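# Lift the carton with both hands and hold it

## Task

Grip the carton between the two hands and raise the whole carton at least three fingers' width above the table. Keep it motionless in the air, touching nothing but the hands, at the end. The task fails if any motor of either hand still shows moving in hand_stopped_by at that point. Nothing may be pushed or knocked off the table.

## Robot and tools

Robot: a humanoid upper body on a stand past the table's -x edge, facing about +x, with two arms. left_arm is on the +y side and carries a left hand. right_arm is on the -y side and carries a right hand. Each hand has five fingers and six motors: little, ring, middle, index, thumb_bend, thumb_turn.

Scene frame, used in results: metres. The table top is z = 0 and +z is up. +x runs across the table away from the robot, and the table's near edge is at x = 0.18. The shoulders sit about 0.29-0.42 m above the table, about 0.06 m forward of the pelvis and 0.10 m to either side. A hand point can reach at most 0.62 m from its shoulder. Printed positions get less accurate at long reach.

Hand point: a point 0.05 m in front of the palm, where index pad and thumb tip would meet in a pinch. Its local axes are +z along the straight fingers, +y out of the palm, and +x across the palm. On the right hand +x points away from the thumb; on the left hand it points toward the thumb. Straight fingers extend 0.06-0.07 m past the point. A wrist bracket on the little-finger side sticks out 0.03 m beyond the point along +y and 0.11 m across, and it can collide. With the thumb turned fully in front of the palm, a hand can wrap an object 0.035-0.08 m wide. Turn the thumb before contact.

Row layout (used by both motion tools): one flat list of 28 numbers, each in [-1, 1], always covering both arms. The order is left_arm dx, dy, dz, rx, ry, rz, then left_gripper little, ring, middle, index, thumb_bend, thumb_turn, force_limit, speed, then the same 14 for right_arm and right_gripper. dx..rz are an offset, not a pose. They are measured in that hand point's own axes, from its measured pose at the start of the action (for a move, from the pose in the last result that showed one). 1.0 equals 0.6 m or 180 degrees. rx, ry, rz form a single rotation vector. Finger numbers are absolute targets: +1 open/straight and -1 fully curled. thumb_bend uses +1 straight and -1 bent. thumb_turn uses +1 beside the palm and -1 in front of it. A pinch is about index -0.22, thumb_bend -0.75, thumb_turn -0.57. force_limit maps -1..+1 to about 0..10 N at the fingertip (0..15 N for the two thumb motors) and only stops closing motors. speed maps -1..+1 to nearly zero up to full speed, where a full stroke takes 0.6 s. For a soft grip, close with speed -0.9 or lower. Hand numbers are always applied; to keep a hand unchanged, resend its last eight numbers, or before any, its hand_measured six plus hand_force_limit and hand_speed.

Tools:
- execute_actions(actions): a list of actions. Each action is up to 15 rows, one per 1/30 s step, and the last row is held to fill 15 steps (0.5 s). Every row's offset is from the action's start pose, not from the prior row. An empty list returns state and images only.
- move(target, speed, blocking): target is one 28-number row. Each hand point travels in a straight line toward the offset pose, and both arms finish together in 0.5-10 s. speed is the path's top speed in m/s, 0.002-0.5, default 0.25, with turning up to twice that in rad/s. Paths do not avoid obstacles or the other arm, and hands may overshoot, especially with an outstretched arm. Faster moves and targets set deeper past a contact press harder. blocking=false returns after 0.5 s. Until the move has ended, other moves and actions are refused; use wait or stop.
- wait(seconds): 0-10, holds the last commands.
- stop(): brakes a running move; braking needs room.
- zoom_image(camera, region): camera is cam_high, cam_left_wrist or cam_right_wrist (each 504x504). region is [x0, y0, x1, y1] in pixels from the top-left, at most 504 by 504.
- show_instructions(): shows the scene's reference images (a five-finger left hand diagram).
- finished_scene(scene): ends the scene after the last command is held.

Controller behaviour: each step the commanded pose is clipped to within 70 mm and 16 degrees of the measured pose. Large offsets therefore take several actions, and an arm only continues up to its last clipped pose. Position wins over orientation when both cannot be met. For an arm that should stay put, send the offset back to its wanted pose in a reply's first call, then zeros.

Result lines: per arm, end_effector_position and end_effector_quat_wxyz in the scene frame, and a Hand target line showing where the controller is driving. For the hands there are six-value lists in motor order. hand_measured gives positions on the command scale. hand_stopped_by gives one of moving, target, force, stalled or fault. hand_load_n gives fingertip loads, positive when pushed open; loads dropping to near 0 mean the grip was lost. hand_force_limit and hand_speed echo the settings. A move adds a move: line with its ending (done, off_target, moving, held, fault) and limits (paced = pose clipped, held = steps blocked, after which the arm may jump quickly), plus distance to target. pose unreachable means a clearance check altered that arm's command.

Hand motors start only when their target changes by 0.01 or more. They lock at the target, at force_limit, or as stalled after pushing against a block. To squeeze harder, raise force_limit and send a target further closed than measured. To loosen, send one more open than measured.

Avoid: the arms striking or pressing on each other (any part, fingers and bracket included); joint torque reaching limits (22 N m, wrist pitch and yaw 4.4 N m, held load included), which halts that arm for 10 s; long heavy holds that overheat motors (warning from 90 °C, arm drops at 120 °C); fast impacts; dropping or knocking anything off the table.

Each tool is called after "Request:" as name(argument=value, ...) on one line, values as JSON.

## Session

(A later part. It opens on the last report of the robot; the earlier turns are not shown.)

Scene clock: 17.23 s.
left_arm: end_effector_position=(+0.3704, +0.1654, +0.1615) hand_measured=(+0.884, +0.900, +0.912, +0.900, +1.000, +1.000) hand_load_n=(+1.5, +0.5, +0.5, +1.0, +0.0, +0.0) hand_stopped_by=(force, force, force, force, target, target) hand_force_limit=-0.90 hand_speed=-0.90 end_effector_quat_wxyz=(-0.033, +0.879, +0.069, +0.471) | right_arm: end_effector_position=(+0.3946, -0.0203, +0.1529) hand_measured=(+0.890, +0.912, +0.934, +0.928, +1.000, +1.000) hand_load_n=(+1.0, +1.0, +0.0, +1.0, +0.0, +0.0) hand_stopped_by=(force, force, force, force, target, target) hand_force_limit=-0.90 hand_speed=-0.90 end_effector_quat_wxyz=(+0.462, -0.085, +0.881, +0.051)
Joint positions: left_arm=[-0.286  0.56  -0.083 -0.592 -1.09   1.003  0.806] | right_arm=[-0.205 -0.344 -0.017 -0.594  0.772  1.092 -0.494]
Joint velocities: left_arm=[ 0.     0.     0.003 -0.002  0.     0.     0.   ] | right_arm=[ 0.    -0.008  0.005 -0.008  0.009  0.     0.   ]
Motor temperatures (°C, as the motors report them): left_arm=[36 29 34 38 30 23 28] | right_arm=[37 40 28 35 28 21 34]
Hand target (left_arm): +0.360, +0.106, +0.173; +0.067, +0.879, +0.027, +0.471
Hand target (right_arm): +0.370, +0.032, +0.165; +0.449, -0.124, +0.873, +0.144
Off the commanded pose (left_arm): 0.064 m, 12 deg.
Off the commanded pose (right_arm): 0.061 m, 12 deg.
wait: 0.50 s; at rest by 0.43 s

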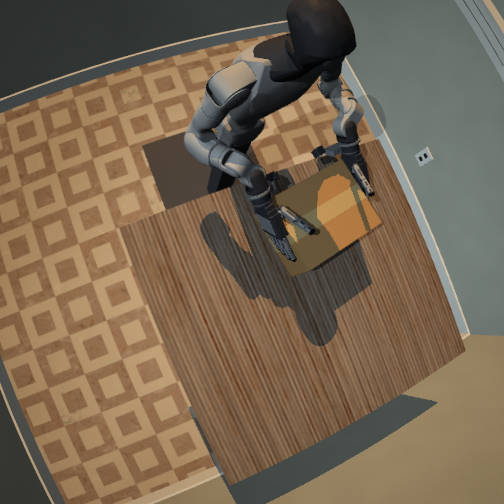

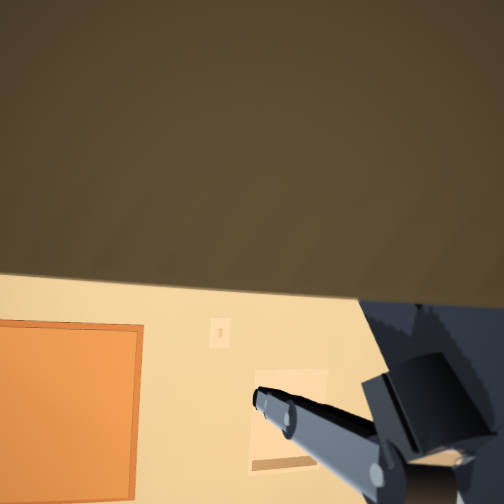

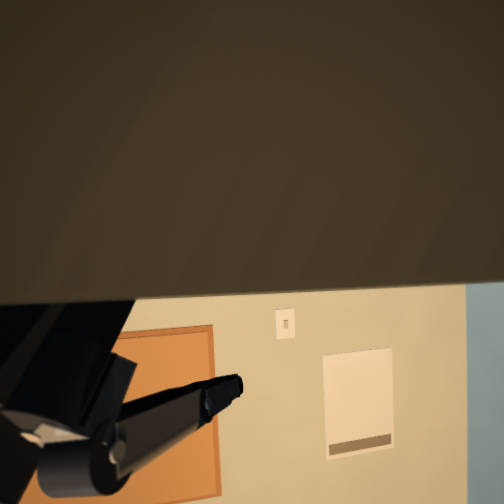

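Request:
execute_actions(actions=[[[0.000,0.102,-0.028,-0.070,-0.002,-0.006,0.7,0.7,0.7,0.7,1,1,-0.9,-0.9,-0.004,0.099,-0.021,-0.065,0.001,0.007,0.7,0.7,0.7,0.7,1,1,-0.9,-0.9],[0.002,0.102,-0.029,-0.070,-0.001,-0.006,0.7,0.7,0.7,0.7,1,1,-0.9,-0.9,-0.006,0.099,-0.022,-0.065,0,0.007,0.7,0.7,0.7,0.7,1,1,-0.9,-0.9],[0.005,0.102,-0.029,-0.070,0,-0.006,0.7,0.7,0.7,0.7,1,1,-0.9,-0.9,-0.009,0.099,-0.022,-0.065,-0.001,0.007,0.7,0.7,0.7,0.7,1,1,-0.9,-0.9],[0.007,0.102,-0.030,-0.070,0.001,-0.007,0.7,0.7,0.7,0.7,1,1,-0.9,-0.9,-0.011,0.099,-0.023,-0.065,-0.002,0.007,0.7,0.7,0.7,0.7,1,1,-0.9,-0.9],[0.010,0.102,-0.030,-0.070,0.002,-0.007,0.7,0.7,0.7,0.7,1,1,-0.9,-0.9,-0.014,0.099,-0.023,-0.065,-0.003,0.007,0.7,0.7,0.7,0.7,1,1,-0.9,-0.9],[0.012,0.102,-0.031,-0.070,0.003,-0.007,0.7,0.7,0.7,0.7,1,1,-0.9,-0.9,-0.016,0.100,-0.024,-0.066,-0.004,0.008,0.7,0.7,0.7,0.7,1,1,-0.9,-0.9],[0.014,0.102,-0.031,-0.071,0.004,-0.008,0.7,0.7,0.7,0.7,1,1,-0.9,-0.9,-0.018,0.100,-0.024,-0.066,-0.005,0.008,0.7,0.7,0.7,0.7,1,1,-0.9,-0.9],[0.017,0.102,-0.032,-0.071,0.005,-0.008,0.7,0.7,0.7,0.7,1,1,-0.9,-0.9,-0.021,0.100,-0.025,-0.066,-0.006,0.008,0.7,0.7,0.7,0.7,1,1,-0.9,-0.9],[0.019,0.102,-0.032,-0.071,0.006,-0.008,0.7,0.7,0.7,0.7,1,1,-0.9,-0.9,-0.023,0.100,-0.025,-0.066,-0.007,0.008,0.7,0.7,0.7,0.7,1,1,-0.9,-0.9],[0.021,0.102,-0.033,-0.071,0.007,-0.008,0.7,0.7,0.7,0.7,1,1,-0.9,-0.9,-0.025,0.100,-0.026,-0.066,-0.008,0.008,0.7,0.7,0.7,0.7,1,1,-0.9,-0.9],[0.024,0.102,-0.033,-0.071,0.008,-0.008,0.7,0.7,0.7,0.7,1,1,-0.9,-0.9,-0.028,0.100,-0.026,-0.066,-0.009,0.008,0.7,0.7,0.7,0.7,1,1,-0.9,-0.9],[0.026,0.102,-0.034,-0.071,0.009,-0.008,0.7,0.7,0.7,0.7,1,1,-0.9,-0.9,-0.030,0.100,-0.027,-0.066,-0.010,0.008,0.7,0.7,0.7,0.7,1,1,-0.9,-0.9],[0.028,0.102,-0.034,-0.071,0.010,-0.008,0.7,0.7,0.7,0.7,1,1,-0.9,-0.9,-0.032,0.100,-0.027,-0.066,-0.011,0.008,0.7,0.7,0.7,0.7,1,1,-0.9,-0.9],[0.030,0.102,-0.035,-0.071,0.011,-0.008,0.7,0.7,0.7,0.7,1,1,-0.9,-0.9,-0.034,0.100,-0.028,-0.066,-0.012,0.008,0.7,0.7,0.7,0.7,1,1,-0.9,-0.9],[0.032,0.102,-0.035,-0.071,0.012,-0.008,0.7,0.7,0.7,0.7,1,1,-0.9,-0.9,-0.036,0.100,-0.028,-0.066,-0.013,0.008,0.7,0.7,0.7,0.7,1,1,-0.9,-0.9]]])

Request:
wait(seconds=0.4)

Scene clock: 18.47 s.
left_arm: end_effector_position=(+0.3772, +0.1649, +0.1787) hand_measured=(+0.886, +0.902, +0.912, +0.900, +1.000, +1.000) hand_load_n=(+9.0, +3.0, +0.5, +0.0, +0.0, +0.0) hand_stopped_by=(force, force, force, force, target, target) hand_force_limit=-0.90 hand_speed=-0.90 end_effector_quat_wxyz=(-0.024, +0.868, +0.073, +0.491) | right_arm: end_effector_position=(+0.3967, -0.0218, +0.1537) hand_measured=(+0.890, +0.912, +0.934, +0.928, +1.000, +1.000) hand_load_n=(+0.0, +1.0, +1.0, +3.0, +0.0, +0.0) hand_stopped_by=(force, force, force, force, target, target) hand_force_limit=-0.90 hand_speed=-0.90 end_effector_quat_wxyz=(+0.459, -0.084, +0.883, +0.049)
Joint positions: left_arm=[-0.313  0.553 -0.06  -0.602 -1.097  1.002  0.798] | right_arm=[-0.223 -0.333 -0.037 -0.594  0.77   1.128 -0.494]
Joint velocities: left_arm=[-0.465  0.005  0.176 -0.307 -0.034 -0.193 -0.117] | right_arm=[-0.08   0.006 -0.101  0.021 -0.11   0.1   -0.069]
Motor temperatures (°C, as the motors report them): left_arm=[36 29 34 38 30 24 29] | right_arm=[37 40 28 35 28 21 35]
Hand target (left_arm): +0.368, +0.108, +0.191; +0.069, +0.867, +0.026, +0.492
Hand target (right_arm): +0.377, +0.033, +0.183; +0.468, -0.123, +0.862, +0.149
Off the commanded pose (left_arm): 0.062 m, 12 deg.
Off the commanded pose (right_arm): 0.067 m, 13 deg.

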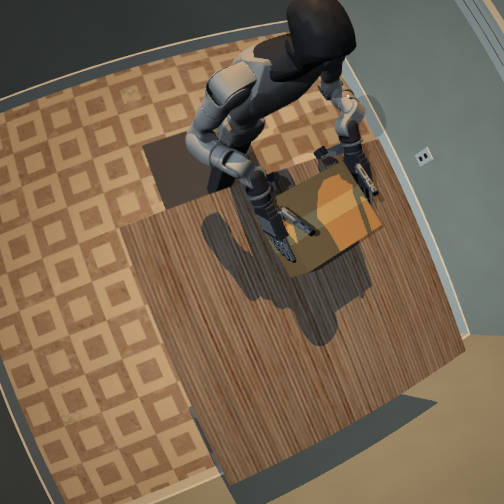

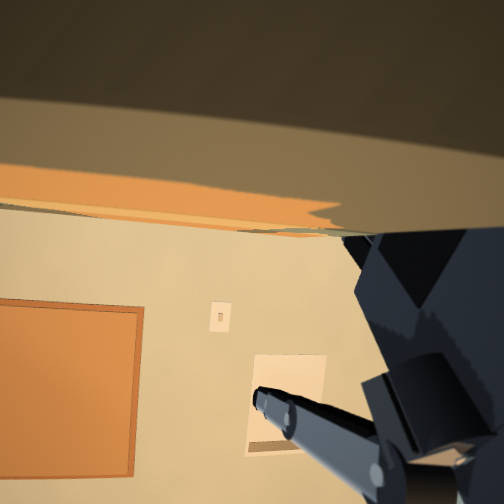

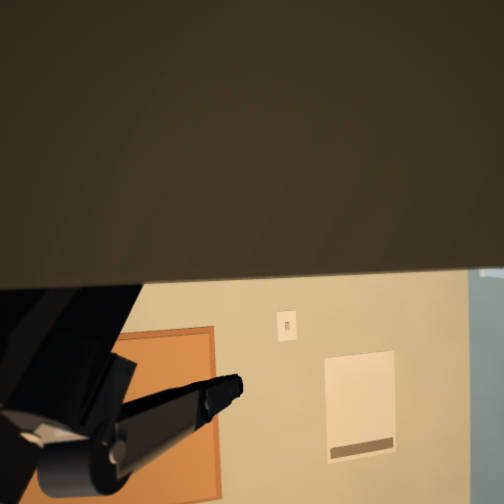

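Scene clock: 18.87 s.
left_arm: end_effector_position=(+0.3837, +0.1630, +0.1978) hand_measured=(+0.886, +0.900, +0.912, +0.900, +1.000, +1.000) hand_load_n=(+7.0, +1.5, +0.0, +0.0, +0.0, +0.0) hand_stopped_by=(force, force, force, force, target, target) hand_force_limit=-0.90 hand_speed=-0.90 end_effector_quat_wxyz=(-0.024, +0.853, +0.069, +0.516) | right_arm: end_effector_position=(+0.3994, -0.0242, +0.1571) hand_measured=(+0.890, +0.912, +0.934, +0.930, +1.000, +1.000) hand_load_n=(+0.5, +1.5, +0.5, +2.5, +0.0, +0.0) hand_stopped_by=(force, force, force, force, target, target) hand_force_limit=-0.90 hand_speed=-0.90 end_effector_quat_wxyz=(+0.465, -0.081, +0.881, +0.044)
Joint positions: left_arm=[-0.346  0.554 -0.055 -0.621 -1.09   0.996  0.798] | right_arm=[-0.229 -0.33  -0.046 -0.599  0.763  1.133 -0.496]
Joint velocities: left_arm=[ 0.    -0.002  0.009 -0.008  0.012  0.011  0.   ] | right_arm=[ 0.034  0.003  0.008  0.002 -0.005  0.     0.021]
Motor temperatures (°C, as the motors report them): left_arm=[36 29 34 38 30 24 30] | right_arm=[37 40 28 35 28 21 36]
Hand target (left_arm): +0.368, +0.108, +0.191; +0.069, +0.867, +0.026, +0.492
Hand target (right_arm): +0.377, +0.033, +0.183; +0.468, -0.123, +0.862, +0.149
Off the commanded pose (left_arm): 0.061 m, 12 deg.
Off the commanded pose (right_arm): 0.069 m, 13 deg.
wait: 0.40 s; no rest

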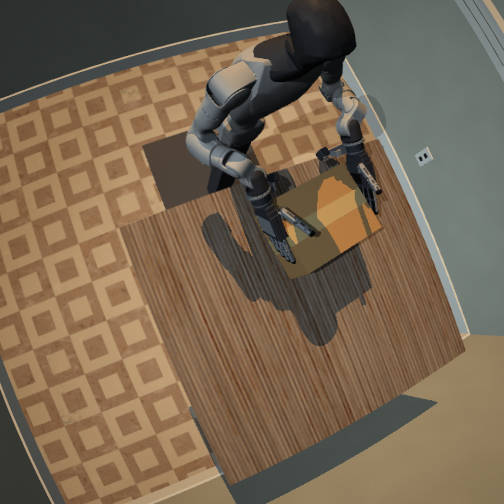

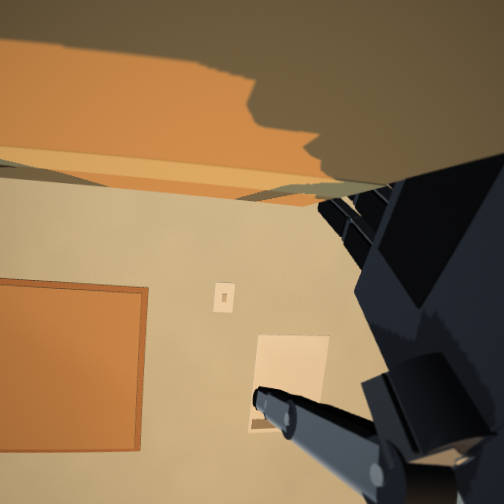

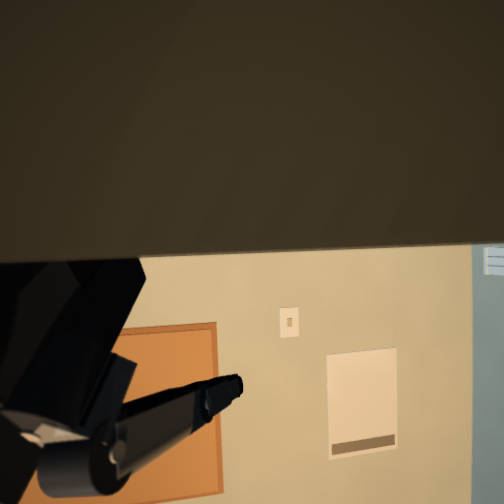

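Request:
move(target=[0,-0.02,0,0,0,0,1,1,1,1,1,1,-0.9,-0.3,0,-0.012,0,0,0,0,1,1,1,1,1,1,-0.9,-0.3], speed=0.05)

Scene clock: 21.33 s.
left_arm: end_effector_position=(+0.3821, +0.1737, +0.1986) hand_measured=(+1.000, +1.000, +1.000, +1.000, +1.000, +1.000) hand_load_n=(+0.0, +0.0, +0.0, +0.0, +0.0, +0.0) hand_stopped_by=(target, target, target, target, target, target) hand_force_limit=-0.90 hand_speed=-0.30 end_effector_quat_wxyz=(-0.025, +0.853, +0.067, +0.518) | right_arm: end_effector_position=(+0.4008, -0.0301, +0.1580) hand_measured=(+1.000, +1.000, +1.000, +1.000, +1.000, +1.000) hand_load_n=(+0.0, +0.0, +0.0, +0.0, +0.0, +0.0) hand_stopped_by=(target, target, target, target, target, target) hand_force_limit=-0.90 hand_speed=-0.30 end_effector_quat_wxyz=(+0.466, -0.082, +0.880, +0.044)
Joint positions: left_arm=[-0.324  0.591 -0.015 -0.616 -1.089  0.989  0.74 ] | right_arm=[-0.223 -0.35  -0.066 -0.594  0.763  1.129 -0.465]
Joint velocities: left_arm=[ 0.006  0.005  0.005 -0.005  0.005  0.    -0.007] | right_arm=[-0.002  0.     0.012 -0.003  0.     0.     0.005]
Motor temperatures (°C, as the motors report them): left_arm=[36 29 35 38 30 24 30] | right_arm=[38 40 28 35 28 22 37]
Hand target (left_arm): +0.382, +0.175, +0.198; -0.024, +0.853, +0.068, +0.517
Hand target (right_arm): +0.401, -0.031, +0.157; +0.465, -0.081, +0.881, +0.044
Off the commanded pose (left_arm): 0.002 m, 0 deg.
Off the commanded pose (right_arm): 0.002 m, 0 deg.
move: done

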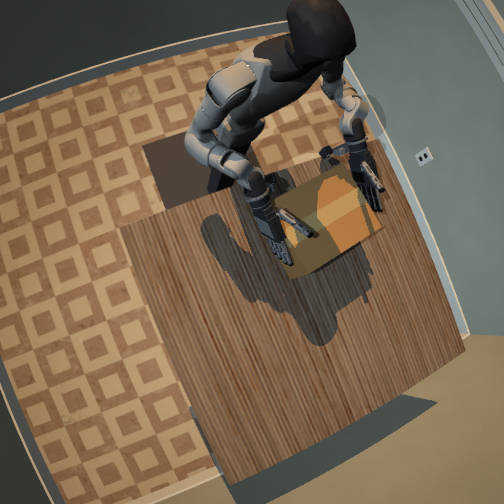

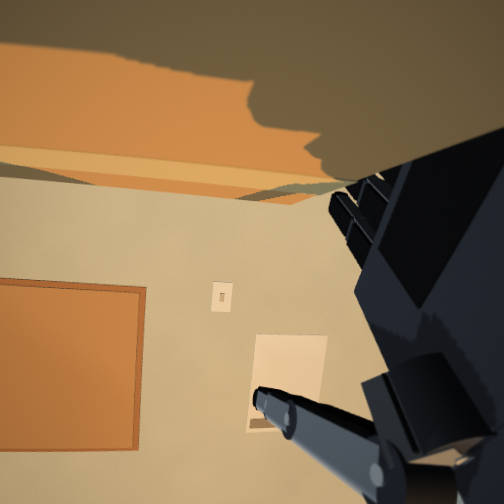

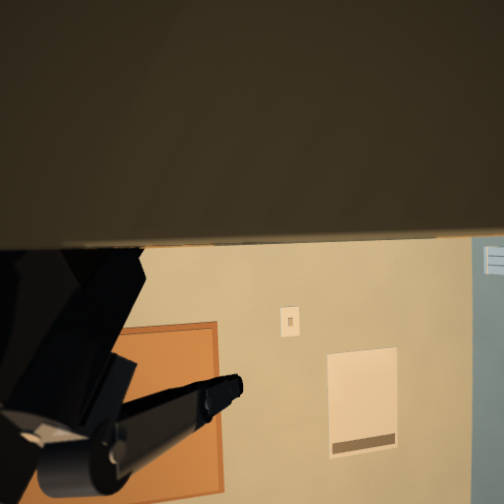

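Request:
move(target=[-0.059,0,0.011,0.003,-0.039,0.002,1,1,1,1,1,1,-0.9,-0.3,0.007,0,-0.001,-0.005,0.005,0,1,1,1,1,1,1,-0.9,-0.3], speed=0.1)

Scene clock: 28.67 s.
left_arm: end_effector_position=(+0.3723, +0.1727, +0.1656) hand_measured=(+1.000, +1.000, +1.000, +1.000, +1.000, +1.000) hand_load_n=(+0.0, +0.0, +0.0, +0.0, +0.0, +0.0) hand_stopped_by=(target, target, target, target, target, target) hand_force_limit=-0.90 hand_speed=-0.30 end_effector_quat_wxyz=(-0.028, +0.881, +0.069, +0.466) | right_arm: end_effector_position=(+0.3987, -0.0299, +0.1565) hand_measured=(+1.000, +1.000, +1.000, +1.000, +1.000, +1.000) hand_load_n=(+0.0, +0.0, +0.0, +0.0, +0.0, +0.0) hand_stopped_by=(target, target, target, target, target, target) hand_force_limit=-0.90 hand_speed=-0.30 end_effector_quat_wxyz=(+0.461, -0.086, +0.882, +0.050)
Joint positions: left_arm=[-0.306  0.568 -0.023 -0.578 -1.126  1.056  0.781] | right_arm=[-0.22  -0.355 -0.075 -0.593  0.766  1.137 -0.442]
Joint velocities: left_arm=[ 0.005 -0.011  0.006  0.     0.002  0.004  0.   ] | right_arm=[ 0.005  0.005 -0.008  0.005  0.008  0.002  0.003]
Motor temperatures (°C, as the motors report them): left_arm=[36 29 34 38 30 24 27] | right_arm=[37 41 28 35 28 22 32]
Hand target (left_arm): +0.372, +0.172, +0.164; -0.026, +0.883, +0.069, +0.464
Hand target (right_arm): +0.398, -0.031, +0.155; +0.458, -0.086, +0.883, +0.051
Off the commanded pose (left_arm): 0.002 m, 0 deg.
Off the commanded pose (right_arm): 0.002 m, 0 deg.
move: done

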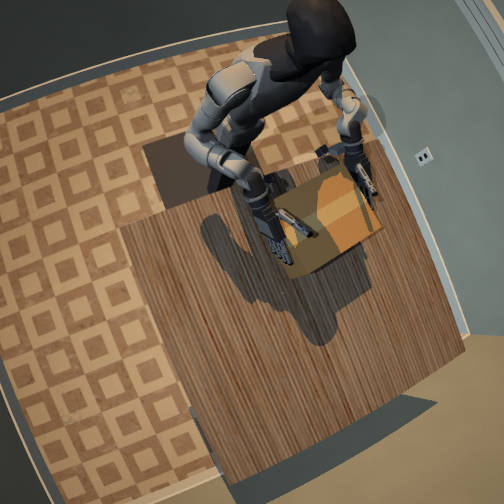

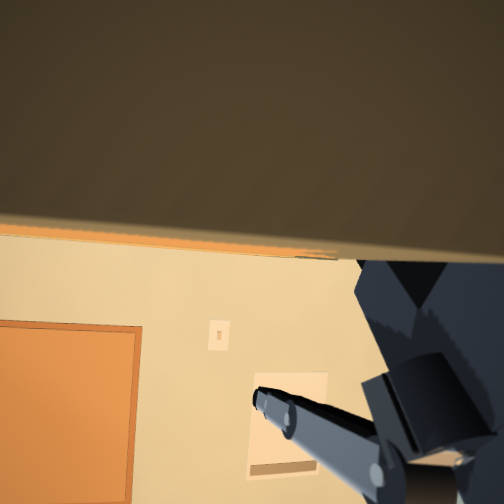

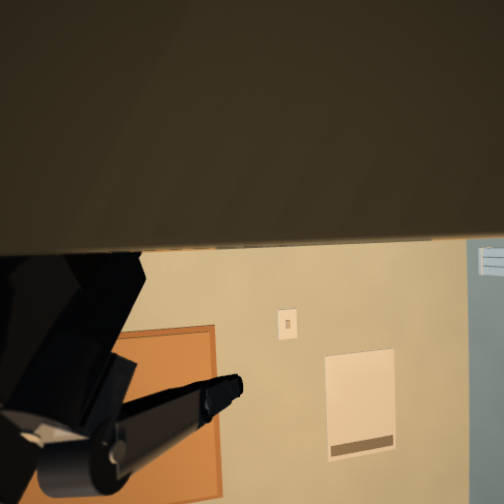

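Request:
move(target=[-0.028,0.122,-0.026,-0.073,-0.017,-0.009,1,1,1,1,1,1,-0.9,-0.3,0.012,0.120,-0.025,-0.071,0.008,0.009,1,1,1,1,1,1,-0.9,-0.3], speed=0.09)

Scene clock: 30.37 s.
left_arm: end_effector_position=(+0.3710, +0.1608, +0.1629) hand_measured=(+1.000, +1.000, +1.000, +1.000, +1.000, +1.000) hand_load_n=(+0.0, +0.0, +0.0, +0.0, +0.0, +0.0) hand_stopped_by=(target, target, target, target, target, target) hand_force_limit=-0.90 hand_speed=-0.30 end_effector_quat_wxyz=(-0.021, +0.883, +0.069, +0.464) | right_arm: end_effector_position=(+0.3969, -0.0243, +0.1560) hand_measured=(+1.000, +1.000, +1.000, +1.000, +1.000, +1.000) hand_load_n=(+0.0, +0.0, +0.0, +0.0, +0.0, +0.0) hand_stopped_by=(target, target, target, target, target, target) hand_force_limit=-0.90 hand_speed=-0.30 end_effector_quat_wxyz=(+0.461, -0.080, +0.882, +0.053)
Joint positions: left_arm=[-0.308  0.528 -0.051 -0.589 -1.12   1.062  0.814] | right_arm=[-0.218 -0.318 -0.063 -0.605  0.748  1.144 -0.46 ]
Joint velocities: left_arm=[-0.003  0.015  0.009 -0.002  0.008  0.008  0.   ] | right_arm=[-0.002  0.026 -0.006  0.    -0.014  0.007  0.   ]
Motor temperatures (°C, as the motors report them): left_arm=[36 29 34 38 30 24 27] | right_arm=[37 41 28 35 28 22 32]
Hand target (left_arm): +0.357, +0.101, +0.165; +0.081, +0.890, +0.030, +0.447
Hand target (right_arm): +0.366, +0.032, +0.163; +0.437, -0.126, +0.877, +0.153
Off the commanded pose (left_arm): 0.065 m, 13 deg.
Off the commanded pose (right_arm): 0.068 m, 13 deg.
move: off_target (left_arm, right_arm)

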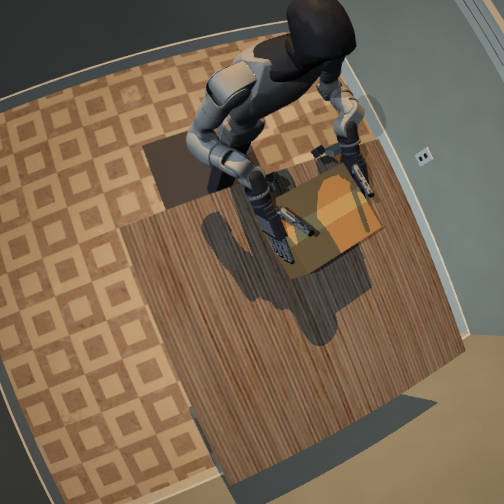

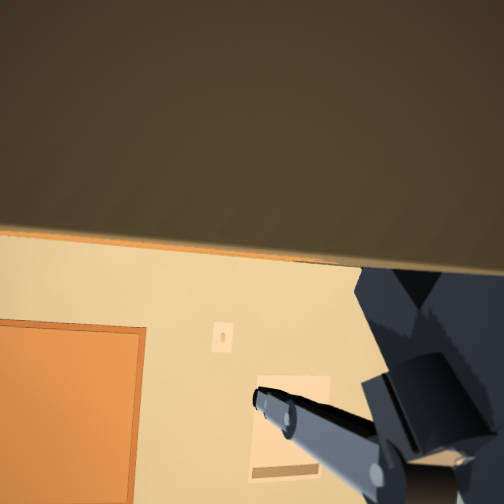

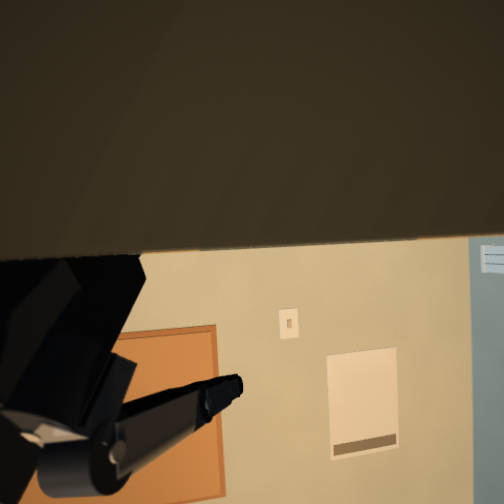

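Request:
execute_actions(actions=[[[-0.021,0.104,-0.025,-0.070,-0.015,-0.007,0.7,0.7,0.7,0.7,1,1,-0.85,-0.87,0.011,0.110,-0.025,-0.073,0.008,0.006,0.7,0.7,0.7,0.7,1,1,-0.85,-0.87]]])

Request:
wait(seconds=0.3)

Scene clock: 31.10 s.
left_arm: end_effector_position=(+0.3710, +0.1609, +0.1625) hand_measured=(+0.914, +0.914, +0.914, +0.914, +1.000, +1.000) hand_load_n=(+0.0, +0.5, +1.5, +0.0, +0.0, +0.0) hand_stopped_by=(moving, moving, force, moving, target, target) hand_force_limit=-0.85 hand_speed=-0.87 end_effector_quat_wxyz=(-0.023, +0.884, +0.069, +0.462) | right_arm: end_effector_position=(+0.3969, -0.0243, +0.1560) hand_measured=(+0.914, +0.928, +0.950, +0.950, +1.000, +1.000) hand_load_n=(+0.0, +1.5, +0.5, +0.5, +0.0, +0.0) hand_stopped_by=(moving, force, force, force, target, target) hand_force_limit=-0.85 hand_speed=-0.87 end_effector_quat_wxyz=(+0.461, -0.081, +0.882, +0.053)
Joint positions: left_arm=[-0.312  0.519 -0.046 -0.59  -1.12   1.077  0.82 ] | right_arm=[-0.217 -0.315 -0.065 -0.605  0.739  1.144 -0.45 ]
Joint velocities: left_arm=[-0.015 -0.012  0.002 -0.008 -0.002  0.004  0.029] | right_arm=[-0.006  0.    -0.005 -0.015 -0.009  0.002  0.007]
Motor temperatures (°C, as the motors report them): left_arm=[36 29 35 38 30 24 27] | right_arm=[37 41 28 35 28 22 33]
Hand target (left_arm): +0.356, +0.100, +0.166; +0.082, +0.890, +0.029, +0.448
Hand target (right_arm): +0.366, +0.033, +0.164; +0.438, -0.126, +0.876, +0.156
Off the commanded pose (left_arm): 0.065 m, 13 deg.
Off the commanded pose (right_arm): 0.068 m, 13 deg.

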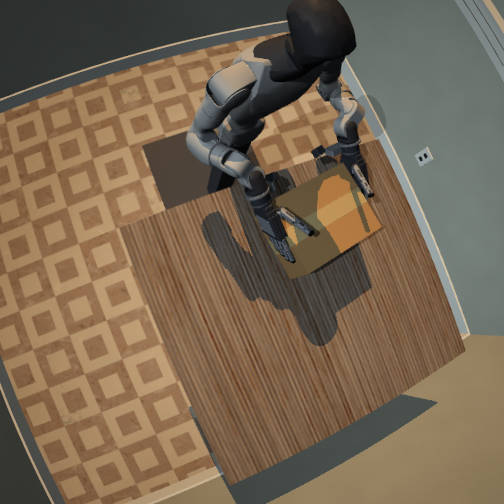

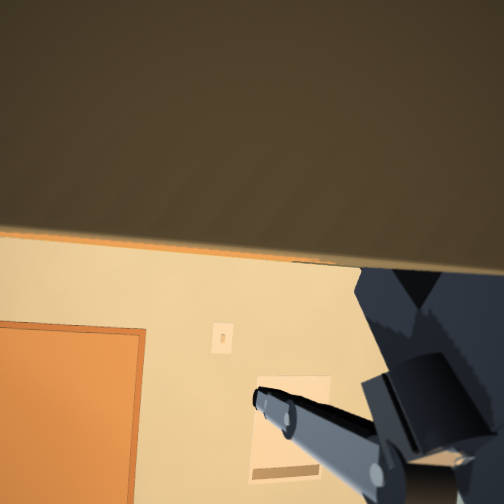

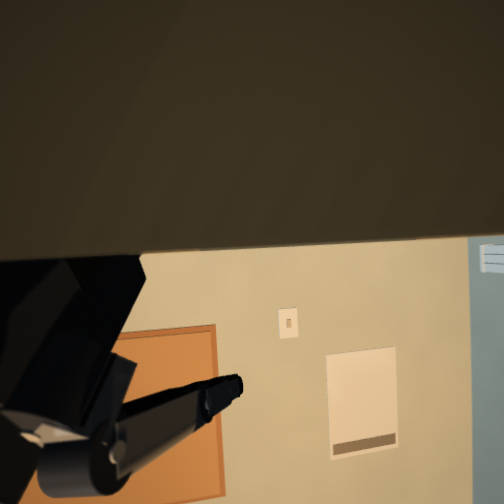

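Scene clock: 31.40 s.
left_arm: end_effector_position=(+0.3710, +0.1610, +0.1625) hand_measured=(+0.900, +0.908, +0.914, +0.900, +1.000, +1.000) hand_load_n=(+2.0, +1.5, +0.5, +0.5, +0.0, +0.0) hand_stopped_by=(force, force, force, force, target, target) hand_force_limit=-0.85 hand_speed=-0.87 end_effector_quat_wxyz=(-0.023, +0.884, +0.069, +0.462) | right_arm: end_effector_position=(+0.3969, -0.0243, +0.1560) hand_measured=(+0.908, +0.928, +0.950, +0.950, +1.000, +1.000) hand_load_n=(+1.0, +1.5, +0.5, +0.5, +0.0, +0.0) hand_stopped_by=(force, force, force, force, target, target) hand_force_limit=-0.85 hand_speed=-0.87 end_effector_quat_wxyz=(+0.461, -0.081, +0.882, +0.053)
Joint positions: left_arm=[-0.312  0.518 -0.046 -0.59  -1.119  1.077  0.821] | right_arm=[-0.217 -0.315 -0.065 -0.605  0.739  1.144 -0.45 ]
Joint velocities: left_arm=[ 0.002 -0.003  0.002  0.    -0.002  0.     0.   ] | right_arm=[ 0.008 -0.018  0.002  0.    -0.005  0.     0.   ]
Motor temperatures (°C, as the motors report them): left_arm=[36 29 35 38 30 24 27] | right_arm=[37 41 28 35 28 22 34]
Hand target (left_arm): +0.356, +0.100, +0.166; +0.082, +0.890, +0.029, +0.448
Hand target (right_arm): +0.366, +0.033, +0.164; +0.438, -0.126, +0.876, +0.156
Off the commanded pose (left_arm): 0.066 m, 13 deg.
Off the commanded pose (right_arm): 0.068 m, 13 deg.
wait: 0.30 s; at rest by 0.20 s

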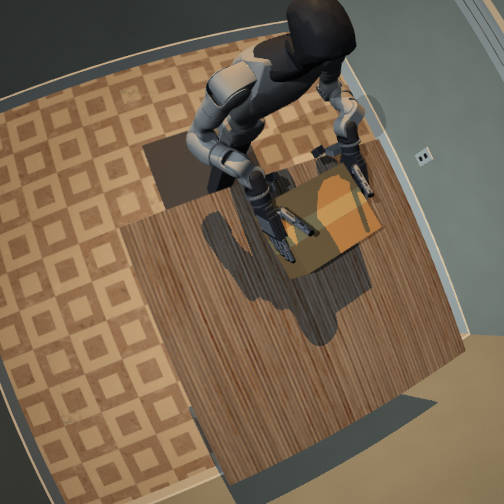

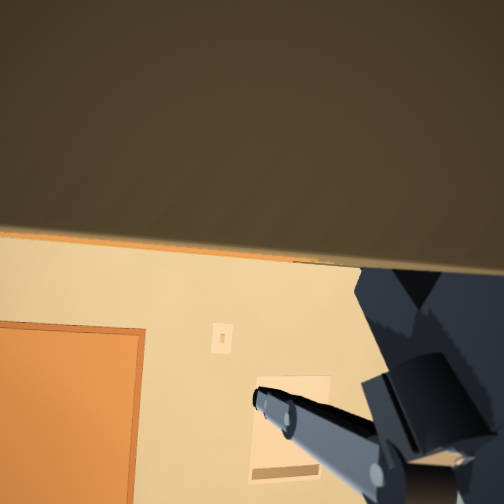

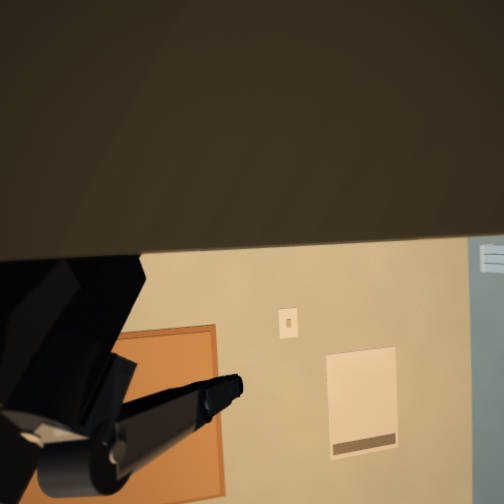

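Request:
execute_actions(actions=[[[-0.018,0.104,-0.025,-0.072,-0.012,-0.007,0.7,0.7,0.7,0.7,1,1,-0.85,-0.87,0.008,0.110,-0.025,-0.073,0.006,0.006,0.7,0.7,0.7,0.7,1,1,-0.85,-0.87],[-0.016,0.105,-0.026,-0.073,-0.011,-0.007,0.7,0.7,0.7,0.7,1,1,-0.85,-0.87,0.005,0.110,-0.026,-0.073,0.004,0.006,0.7,0.7,0.7,0.7,1,1,-0.85,-0.87],[-0.014,0.105,-0.026,-0.073,-0.010,-0.007,0.7,0.7,0.7,0.7,1,1,-0.85,-0.87,0.002,0.110,-0.026,-0.074,0.003,0.006,0.7,0.7,0.7,0.7,1,1,-0.85,-0.87],[-0.012,0.106,-0.027,-0.074,-0.008,-0.008,0.7,0.7,0.7,0.7,1,1,-0.85,-0.87,-0.001,0.110,-0.027,-0.074,0.001,0.007,0.7,0.7,0.7,0.7,1,1,-0.85,-0.87],[-0.010,0.106,-0.027,-0.074,-0.007,-0.008,0.7,0.7,0.7,0.7,1,1,-0.85,-0.87,-0.004,0.110,-0.027,-0.074,-0.001,0.007,0.7,0.7,0.7,0.7,1,1,-0.85,-0.87],[-0.008,0.106,-0.028,-0.074,-0.006,-0.008,0.7,0.7,0.7,0.7,1,1,-0.85,-0.87,-0.007,0.110,-0.028,-0.074,-0.002,0.007,0.7,0.7,0.7,0.7,1,1,-0.85,-0.87],[-0.006,0.107,-0.028,-0.075,-0.004,-0.008,0.7,0.7,0.7,0.7,1,1,-0.85,-0.87,-0.010,0.110,-0.028,-0.075,-0.004,0.007,0.7,0.7,0.7,0.7,1,1,-0.85,-0.87],[-0.004,0.107,-0.029,-0.075,-0.003,-0.009,0.7,0.7,0.7,0.7,1,1,-0.85,-0.87,-0.013,0.110,-0.029,-0.075,-0.006,0.008,0.7,0.7,0.7,0.7,1,1,-0.85,-0.87],[-0.002,0.107,-0.029,-0.076,-0.002,-0.009,0.7,0.7,0.7,0.7,1,1,-0.85,-0.87,-0.016,0.110,-0.029,-0.075,-0.008,0.008,0.7,0.7,0.7,0.7,1,1,-0.85,-0.87],[0,0.108,-0.030,-0.076,0,-0.009,0.7,0.7,0.7,0.7,1,1,-0.85,-0.87,-0.019,0.109,-0.030,-0.075,-0.009,0.008,0.7,0.7,0.7,0.7,1,1,-0.85,-0.87],[0.002,0.108,-0.030,-0.076,0.001,-0.009,0.7,0.7,0.7,0.7,1,1,-0.85,-0.87,-0.022,0.109,-0.031,-0.075,-0.011,0.008,0.7,0.7,0.7,0.7,1,1,-0.85,-0.87]]])

Request:
wait(seconds=0.3)

Scene clock: 32.40 s.
left_arm: end_effector_position=(+0.3708, +0.1608, +0.1623) hand_measured=(+0.900, +0.908, +0.914, +0.900, +1.000, +1.000) hand_load_n=(+2.5, +2.0, +1.5, +2.0, +0.0, +0.0) hand_stopped_by=(force, force, force, force, target, target) hand_force_limit=-0.85 hand_speed=-0.87 end_effector_quat_wxyz=(-0.023, +0.883, +0.066, +0.464) | right_arm: end_effector_position=(+0.3966, -0.0243, +0.1562) hand_measured=(+0.908, +0.930, +0.950, +0.950, +1.000, +1.000) hand_load_n=(+2.0, +2.5, +2.0, +2.5, +0.0, +0.0) hand_stopped_by=(force, force, force, force, target, target) hand_force_limit=-0.85 hand_speed=-0.87 end_effector_quat_wxyz=(+0.462, -0.084, +0.881, +0.056)
Joint positions: left_arm=[-0.306  0.517 -0.046 -0.592 -1.098  1.075  0.799] | right_arm=[-0.215 -0.314 -0.071 -0.605  0.724  1.146 -0.425]
Joint velocities: left_arm=[-0.005 -0.012 -0.008 -0.008  0.026  0.    -0.02 ] | right_arm=[-0.009  0.017 -0.012 -0.015 -0.038  0.015  0.027]
Motor temperatures (°C, as the motors report them): left_arm=[36 29 35 38 30 24 29] | right_arm=[37 41 28 35 28 22 35]
Hand target (left_arm): +0.361, +0.100, +0.178; +0.088, +0.879, +0.027, +0.468
Hand target (right_arm): +0.373, +0.033, +0.181; +0.463, -0.124, +0.862, +0.163
Off the commanded pose (left_arm): 0.067 m, 14 deg.
Off the commanded pose (right_arm): 0.069 m, 13 deg.

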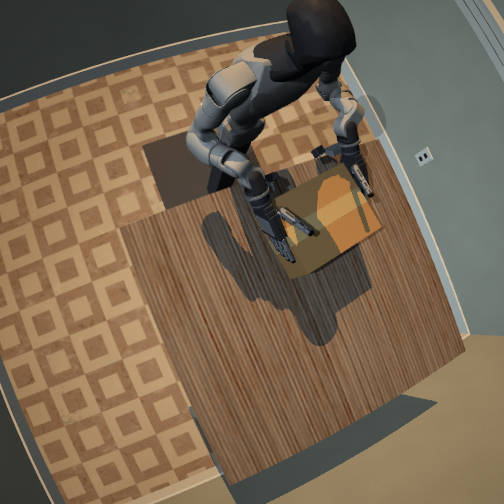

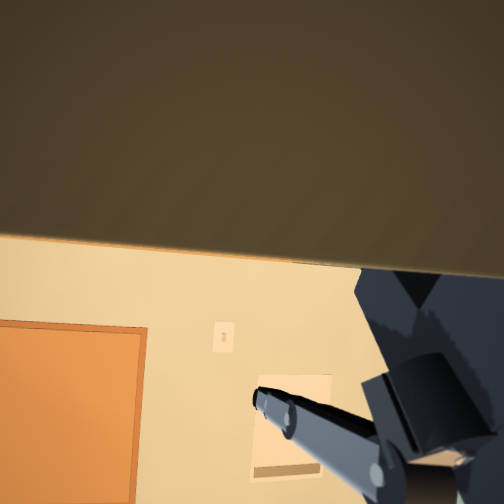

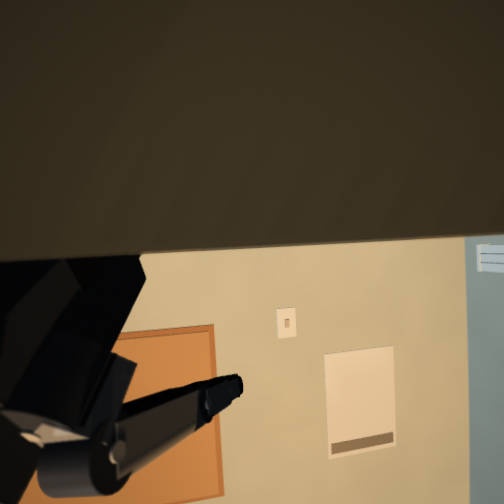

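Scene clock: 32.70 s.
left_arm: end_effector_position=(+0.3708, +0.1607, +0.1623) hand_measured=(+0.900, +0.908, +0.914, +0.900, +1.000, +1.000) hand_load_n=(+2.5, +2.0, +1.5, +2.0, +0.0, +0.0) hand_stopped_by=(force, force, force, force, target, target) hand_force_limit=-0.85 hand_speed=-0.87 end_effector_quat_wxyz=(-0.023, +0.883, +0.066, +0.464) | right_arm: end_effector_position=(+0.3966, -0.0243, +0.1562) hand_measured=(+0.908, +0.930, +0.950, +0.950, +1.000, +1.000) hand_load_n=(+2.0, +2.5, +2.0, +2.5, +0.0, +0.0) hand_stopped_by=(force, force, force, force, target, target) hand_force_limit=-0.85 hand_speed=-0.87 end_effector_quat_wxyz=(+0.462, -0.084, +0.881, +0.056)
Joint positions: left_arm=[-0.306  0.517 -0.046 -0.592 -1.096  1.075  0.798] | right_arm=[-0.215 -0.313 -0.071 -0.606  0.722  1.147 -0.423]
Joint velocities: left_arm=[ 0.005 -0.011 -0.005  0.     0.006  0.     0.   ] | right_arm=[-0.003  0.009  0.009  0.002  0.006  0.     0.   ]
Motor temperatures (°C, as the motors report them): left_arm=[36 29 35 38 30 24 29] | right_arm=[38 41 28 35 28 22 36]
Hand target (left_arm): +0.361, +0.100, +0.178; +0.088, +0.879, +0.027, +0.468
Hand target (right_arm): +0.373, +0.033, +0.181; +0.463, -0.124, +0.862, +0.163
Off the commanded pose (left_arm): 0.067 m, 14 deg.
Off the commanded pose (right_arm): 0.069 m, 13 deg.
wait: 0.30 s; at rest by 0.17 s

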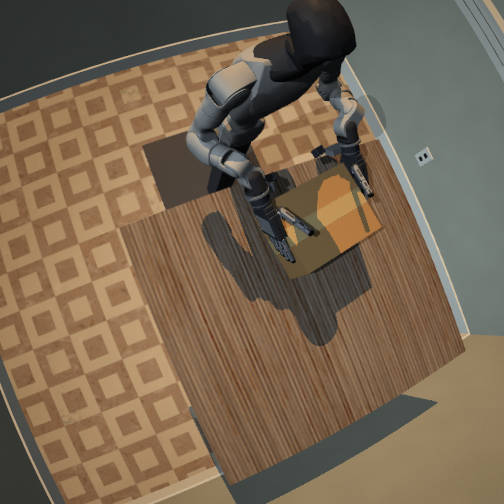

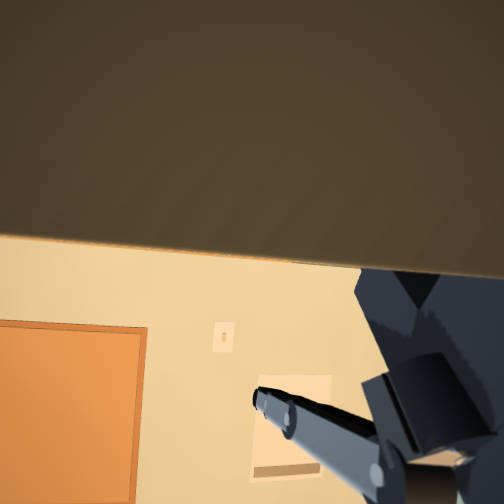

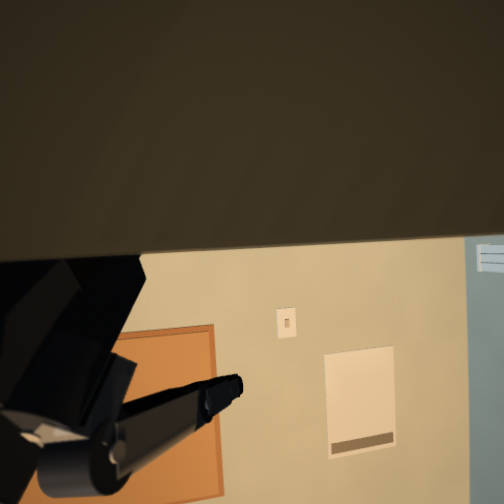

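Request:
execute_actions(actions=[[[0.003,0.108,-0.030,-0.074,0,-0.010,0.7,0.7,0.7,0.7,1,1,-0.85,-0.87,-0.023,0.109,-0.031,-0.071,-0.010,0.009,0.7,0.7,0.7,0.7,1,1,-0.85,-0.87],[0.004,0.108,-0.030,-0.073,0,-0.010,0.7,0.7,0.7,0.7,1,1,-0.85,-0.87,-0.024,0.109,-0.031,-0.070,-0.011,0.009,0.7,0.7,0.7,0.7,1,1,-0.85,-0.87],[0.005,0.109,-0.030,-0.072,0.001,-0.010,0.7,0.7,0.7,0.7,1,1,-0.85,-0.87,-0.025,0.109,-0.030,-0.069,-0.011,0.009,0.7,0.7,0.7,0.7,1,1,-0.85,-0.87],[0.007,0.109,-0.030,-0.071,0.001,-0.010,0.7,0.7,0.7,0.7,1,1,-0.85,-0.87,-0.026,0.108,-0.030,-0.068,-0.012,0.009,0.7,0.7,0.7,0.7,1,1,-0.85,-0.87],[0.008,0.109,-0.030,-0.070,0.002,-0.010,0.7,0.7,0.7,0.7,1,1,-0.85,-0.87,-0.028,0.108,-0.030,-0.067,-0.012,0.009,0.7,0.7,0.7,0.7,1,1,-0.85,-0.87],[0.009,0.109,-0.030,-0.070,0.002,-0.010,0.7,0.7,0.7,0.7,1,1,-0.85,-0.87,-0.029,0.108,-0.030,-0.066,-0.013,0.009,0.7,0.7,0.7,0.7,1,1,-0.85,-0.87],[0.011,0.109,-0.030,-0.070,0.003,-0.010,0.7,0.7,0.7,0.7,1,1,-0.85,-0.87,-0.030,0.107,-0.030,-0.066,-0.013,0.009,0.7,0.7,0.7,0.7,1,1,-0.85,-0.87],[0.012,0.109,-0.030,-0.070,0.003,-0.010,0.7,0.7,0.7,0.7,1,1,-0.85,-0.87,-0.031,0.107,-0.030,-0.066,-0.014,0.009,0.7,0.7,0.7,0.7,1,1,-0.85,-0.87],[0.013,0.109,-0.030,-0.070,0.004,-0.010,0.7,0.7,0.7,0.7,1,1,-0.85,-0.87,-0.033,0.107,-0.030,-0.066,-0.014,0.009,0.7,0.7,0.7,0.7,1,1,-0.85,-0.87],[0.015,0.109,-0.030,-0.070,0.004,-0.010,0.7,0.7,0.7,0.7,1,1,-0.85,-0.87,-0.034,0.106,-0.030,-0.066,-0.015,0.009,0.7,0.7,0.7,0.7,1,1,-0.85,-0.87],[0.016,0.109,-0.030,-0.070,0.005,-0.010,0.7,0.7,0.7,0.7,1,1,-0.85,-0.87,-0.035,0.106,-0.030,-0.066,-0.016,0.009,0.7,0.7,0.7,0.7,1,1,-0.85,-0.87]]])

Request:
wait(seconds=0.3)

Scene clock: 33.67 s.
left_arm: end_effector_position=(+0.3714, +0.1597, +0.1618) hand_measured=(+0.900, +0.908, +0.914, +0.900, +1.000, +1.000) hand_load_n=(+0.0, +0.0, +0.0, +1.0, +0.0, +0.0) hand_stopped_by=(force, force, force, force, target, target) hand_force_limit=-0.85 hand_speed=-0.87 end_effector_quat_wxyz=(-0.027, +0.883, +0.068, +0.463) | right_arm: end_effector_position=(+0.3993, -0.0249, +0.1637) hand_measured=(+0.908, +0.928, +0.950, +0.950, +1.000, +1.000) hand_load_n=(+0.5, +0.5, +0.0, +0.0, +0.0, +0.0) hand_stopped_by=(force, force, force, force, target, target) hand_force_limit=-0.85 hand_speed=-0.87 end_effector_quat_wxyz=(+0.470, -0.073, +0.878, +0.057)
Joint positions: left_arm=[-0.314  0.494 -0.043 -0.595 -1.088  1.098  0.815] | right_arm=[-0.224 -0.285 -0.092 -0.626  0.71   1.165 -0.429]
Joint velocities: left_arm=[ 0.    -0.084  0.071  0.028 -0.005 -0.001  0.038] | right_arm=[-0.17   0.081 -0.178 -0.391 -0.006 -0.387  0.001]
Motor temperatures (°C, as the motors report them): left_arm=[37 29 35 38 30 24 30] | right_arm=[38 41 28 35 28 22 37]
Hand target (left_arm): +0.365, +0.099, +0.184; +0.080, +0.876, +0.029, +0.475
Hand target (right_arm): +0.377, +0.031, +0.186; +0.471, -0.119, +0.860, +0.154
Off the commanded pose (left_arm): 0.068 m, 13 deg.
Off the commanded pose (right_arm): 0.068 m, 13 deg; position clipped at the last step of the last action.

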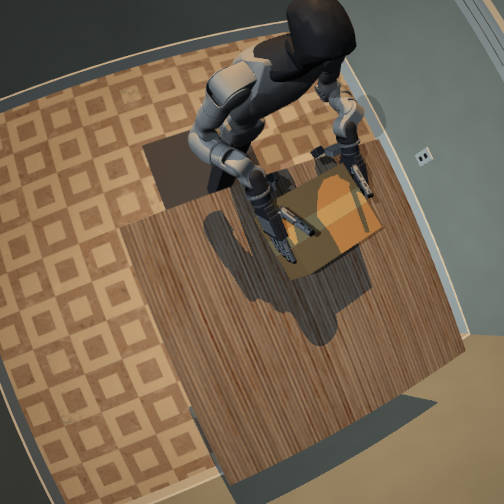

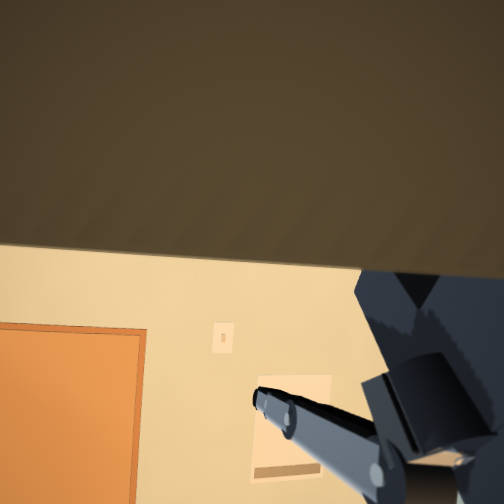

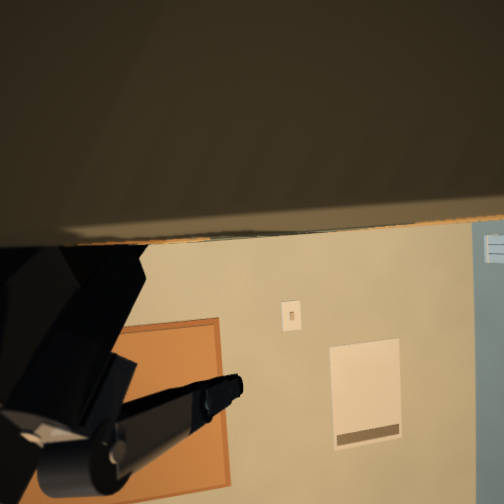

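Scene clock: 33.97 s.
left_arm: end_effector_position=(+0.3748, +0.1642, +0.1653) hand_measured=(+0.900, +0.908, +0.914, +0.900, +1.000, +1.000) hand_load_n=(+4.5, +3.0, +2.0, +2.0, +0.0, +0.0) hand_stopped_by=(force, force, force, force, target, target) hand_force_limit=-0.85 hand_speed=-0.87 end_effector_quat_wxyz=(-0.030, +0.880, +0.078, +0.468) | right_arm: end_effector_position=(+0.4058, -0.0203, +0.1837) hand_measured=(+0.908, +0.930, +0.950, +0.950, +1.000, +1.000) hand_load_n=(+6.5, +1.5, +0.0, +0.0, +0.0, +0.0) hand_stopped_by=(force, force, force, force, target, target) hand_force_limit=-0.85 hand_speed=-0.87 end_effector_quat_wxyz=(+0.498, -0.075, +0.862, +0.062)
Joint positions: left_arm=[-0.319  0.485 -0.034 -0.591 -1.081  1.09   0.823] | right_arm=[-0.252 -0.284 -0.096 -0.648  0.704  1.149 -0.425]
Joint velocities: left_arm=[-0.006 -0.012  0.002  0.006  0.006  0.     0.   ] | right_arm=[-0.002  0.009 -0.002  0.    -0.006  0.     0.   ]
Motor temperatures (°C, as the motors report them): left_arm=[37 29 35 38 30 24 30] | right_arm=[38 41 28 35 28 22 38]
Hand target (left_arm): +0.365, +0.099, +0.184; +0.080, +0.876, +0.029, +0.475
Hand target (right_arm): +0.377, +0.031, +0.186; +0.471, -0.119, +0.860, +0.154
Off the commanded pose (left_arm): 0.071 m, 14 deg.
Off the commanded pose (right_arm): 0.062 m, 12 deg; position clipped at the last step of the last action.
wait: 0.30 s; no rest

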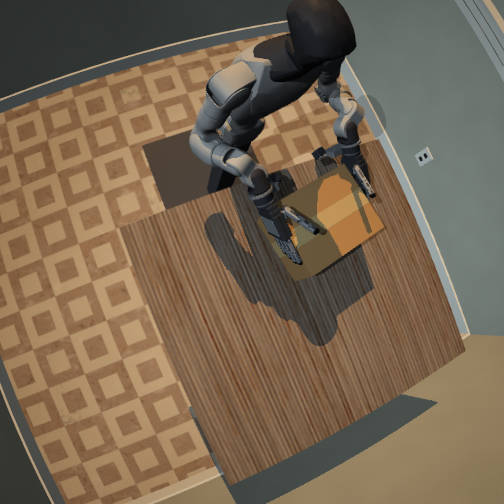

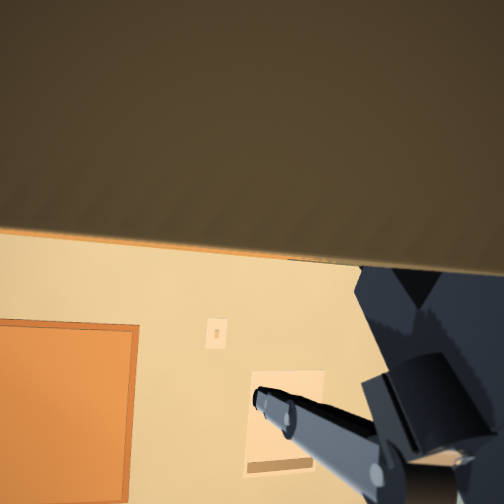

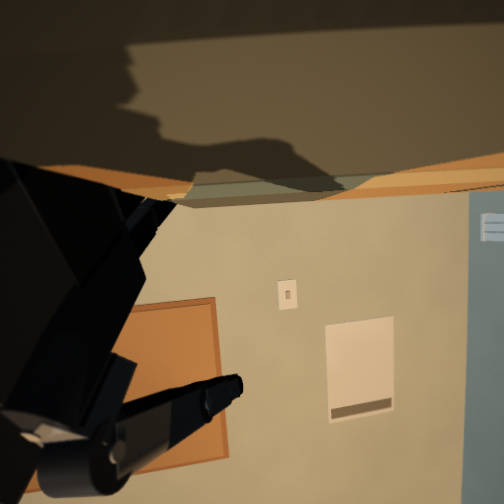

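Request:
move(target=[0,-0.016,0,0,-0.03,0,1,1,1,1,1,1,-0.9,-0.3,0,-0.02,0,0,0.03,0,1,1,1,1,1,1,-0.9,-0.3], speed=0.12)

Scene clock: 35.80 s.
left_arm: end_effector_position=(+0.3731, +0.1740, +0.1654) hand_measured=(+1.000, +1.000, +1.000, +1.000, +1.000, +1.000) hand_load_n=(+0.0, +0.0, +0.0, +0.0, +0.0, +0.0) hand_stopped_by=(target, target, target, target, target, target) hand_force_limit=-0.90 hand_speed=-0.30 end_effector_quat_wxyz=(-0.027, +0.900, +0.081, +0.427) | right_arm: end_effector_position=(+0.4073, -0.0316, +0.1834) hand_measured=(+1.000, +1.000, +1.000, +1.000, +1.000, +1.000) hand_load_n=(+0.0, +0.0, +0.0, +0.0, +0.0, +0.0) hand_stopped_by=(target, target, target, target, target, target) hand_force_limit=-0.90 hand_speed=-0.30 end_effector_quat_wxyz=(+0.458, -0.080, +0.883, +0.057)
Joint positions: left_arm=[-0.41   0.475  0.096 -0.538 -1.309  1.282  0.966] | right_arm=[-0.357 -0.283 -0.242 -0.646  0.812  1.396 -0.451]
Joint velocities: left_arm=[ 0.002 -0.005  0.005  0.     0.008  0.     0.012] | right_arm=[ 0.008  0.018 -0.011  0.008 -0.002  0.008  0.   ]
Motor temperatures (°C, as the motors report them): left_arm=[37 29 35 38 30 24 31] | right_arm=[38 41 28 35 28 22 38]
Hand target (left_arm): +0.373, +0.174, +0.166; -0.025, +0.901, +0.082, +0.426
Hand target (right_arm): +0.407, -0.031, +0.183; +0.458, -0.080, +0.884, +0.059
Off the commanded pose (left_arm): 0.001 m, 0 deg.
Off the commanded pose (right_arm): 0.001 m, 0 deg.
move: done

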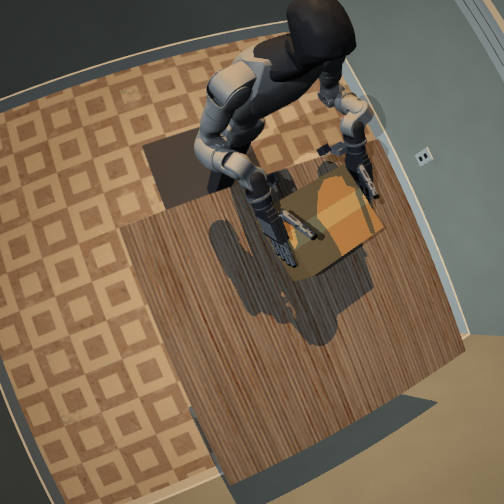

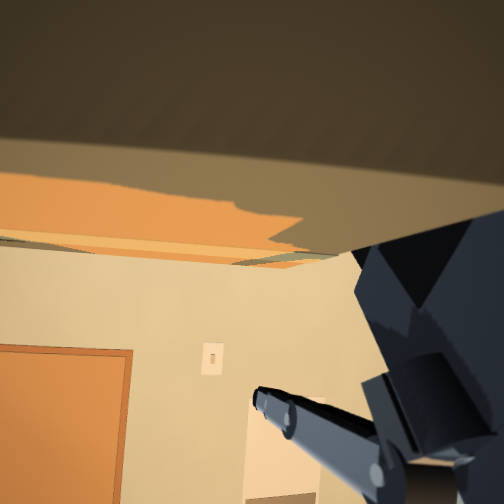

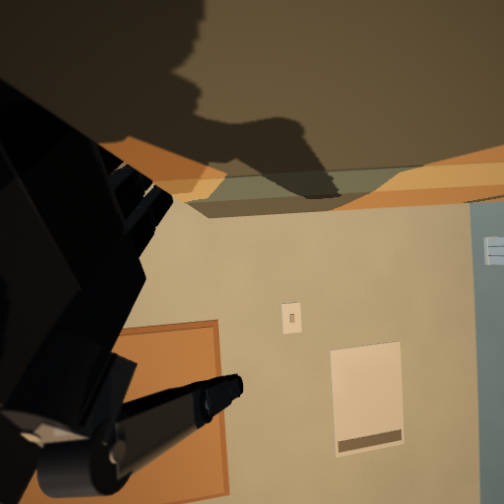

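Request:
zoom_image(camera="cam_high", region=[220, 110, 420, 310])

Region (220, 110, 420, 310) of cam_high's 504x504 image, scaled by 2.520, with more detail than that image has.

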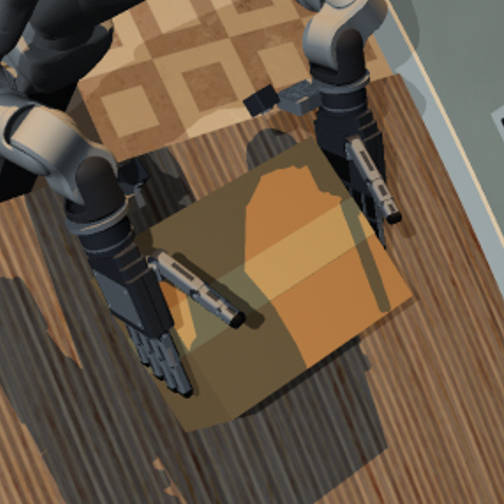

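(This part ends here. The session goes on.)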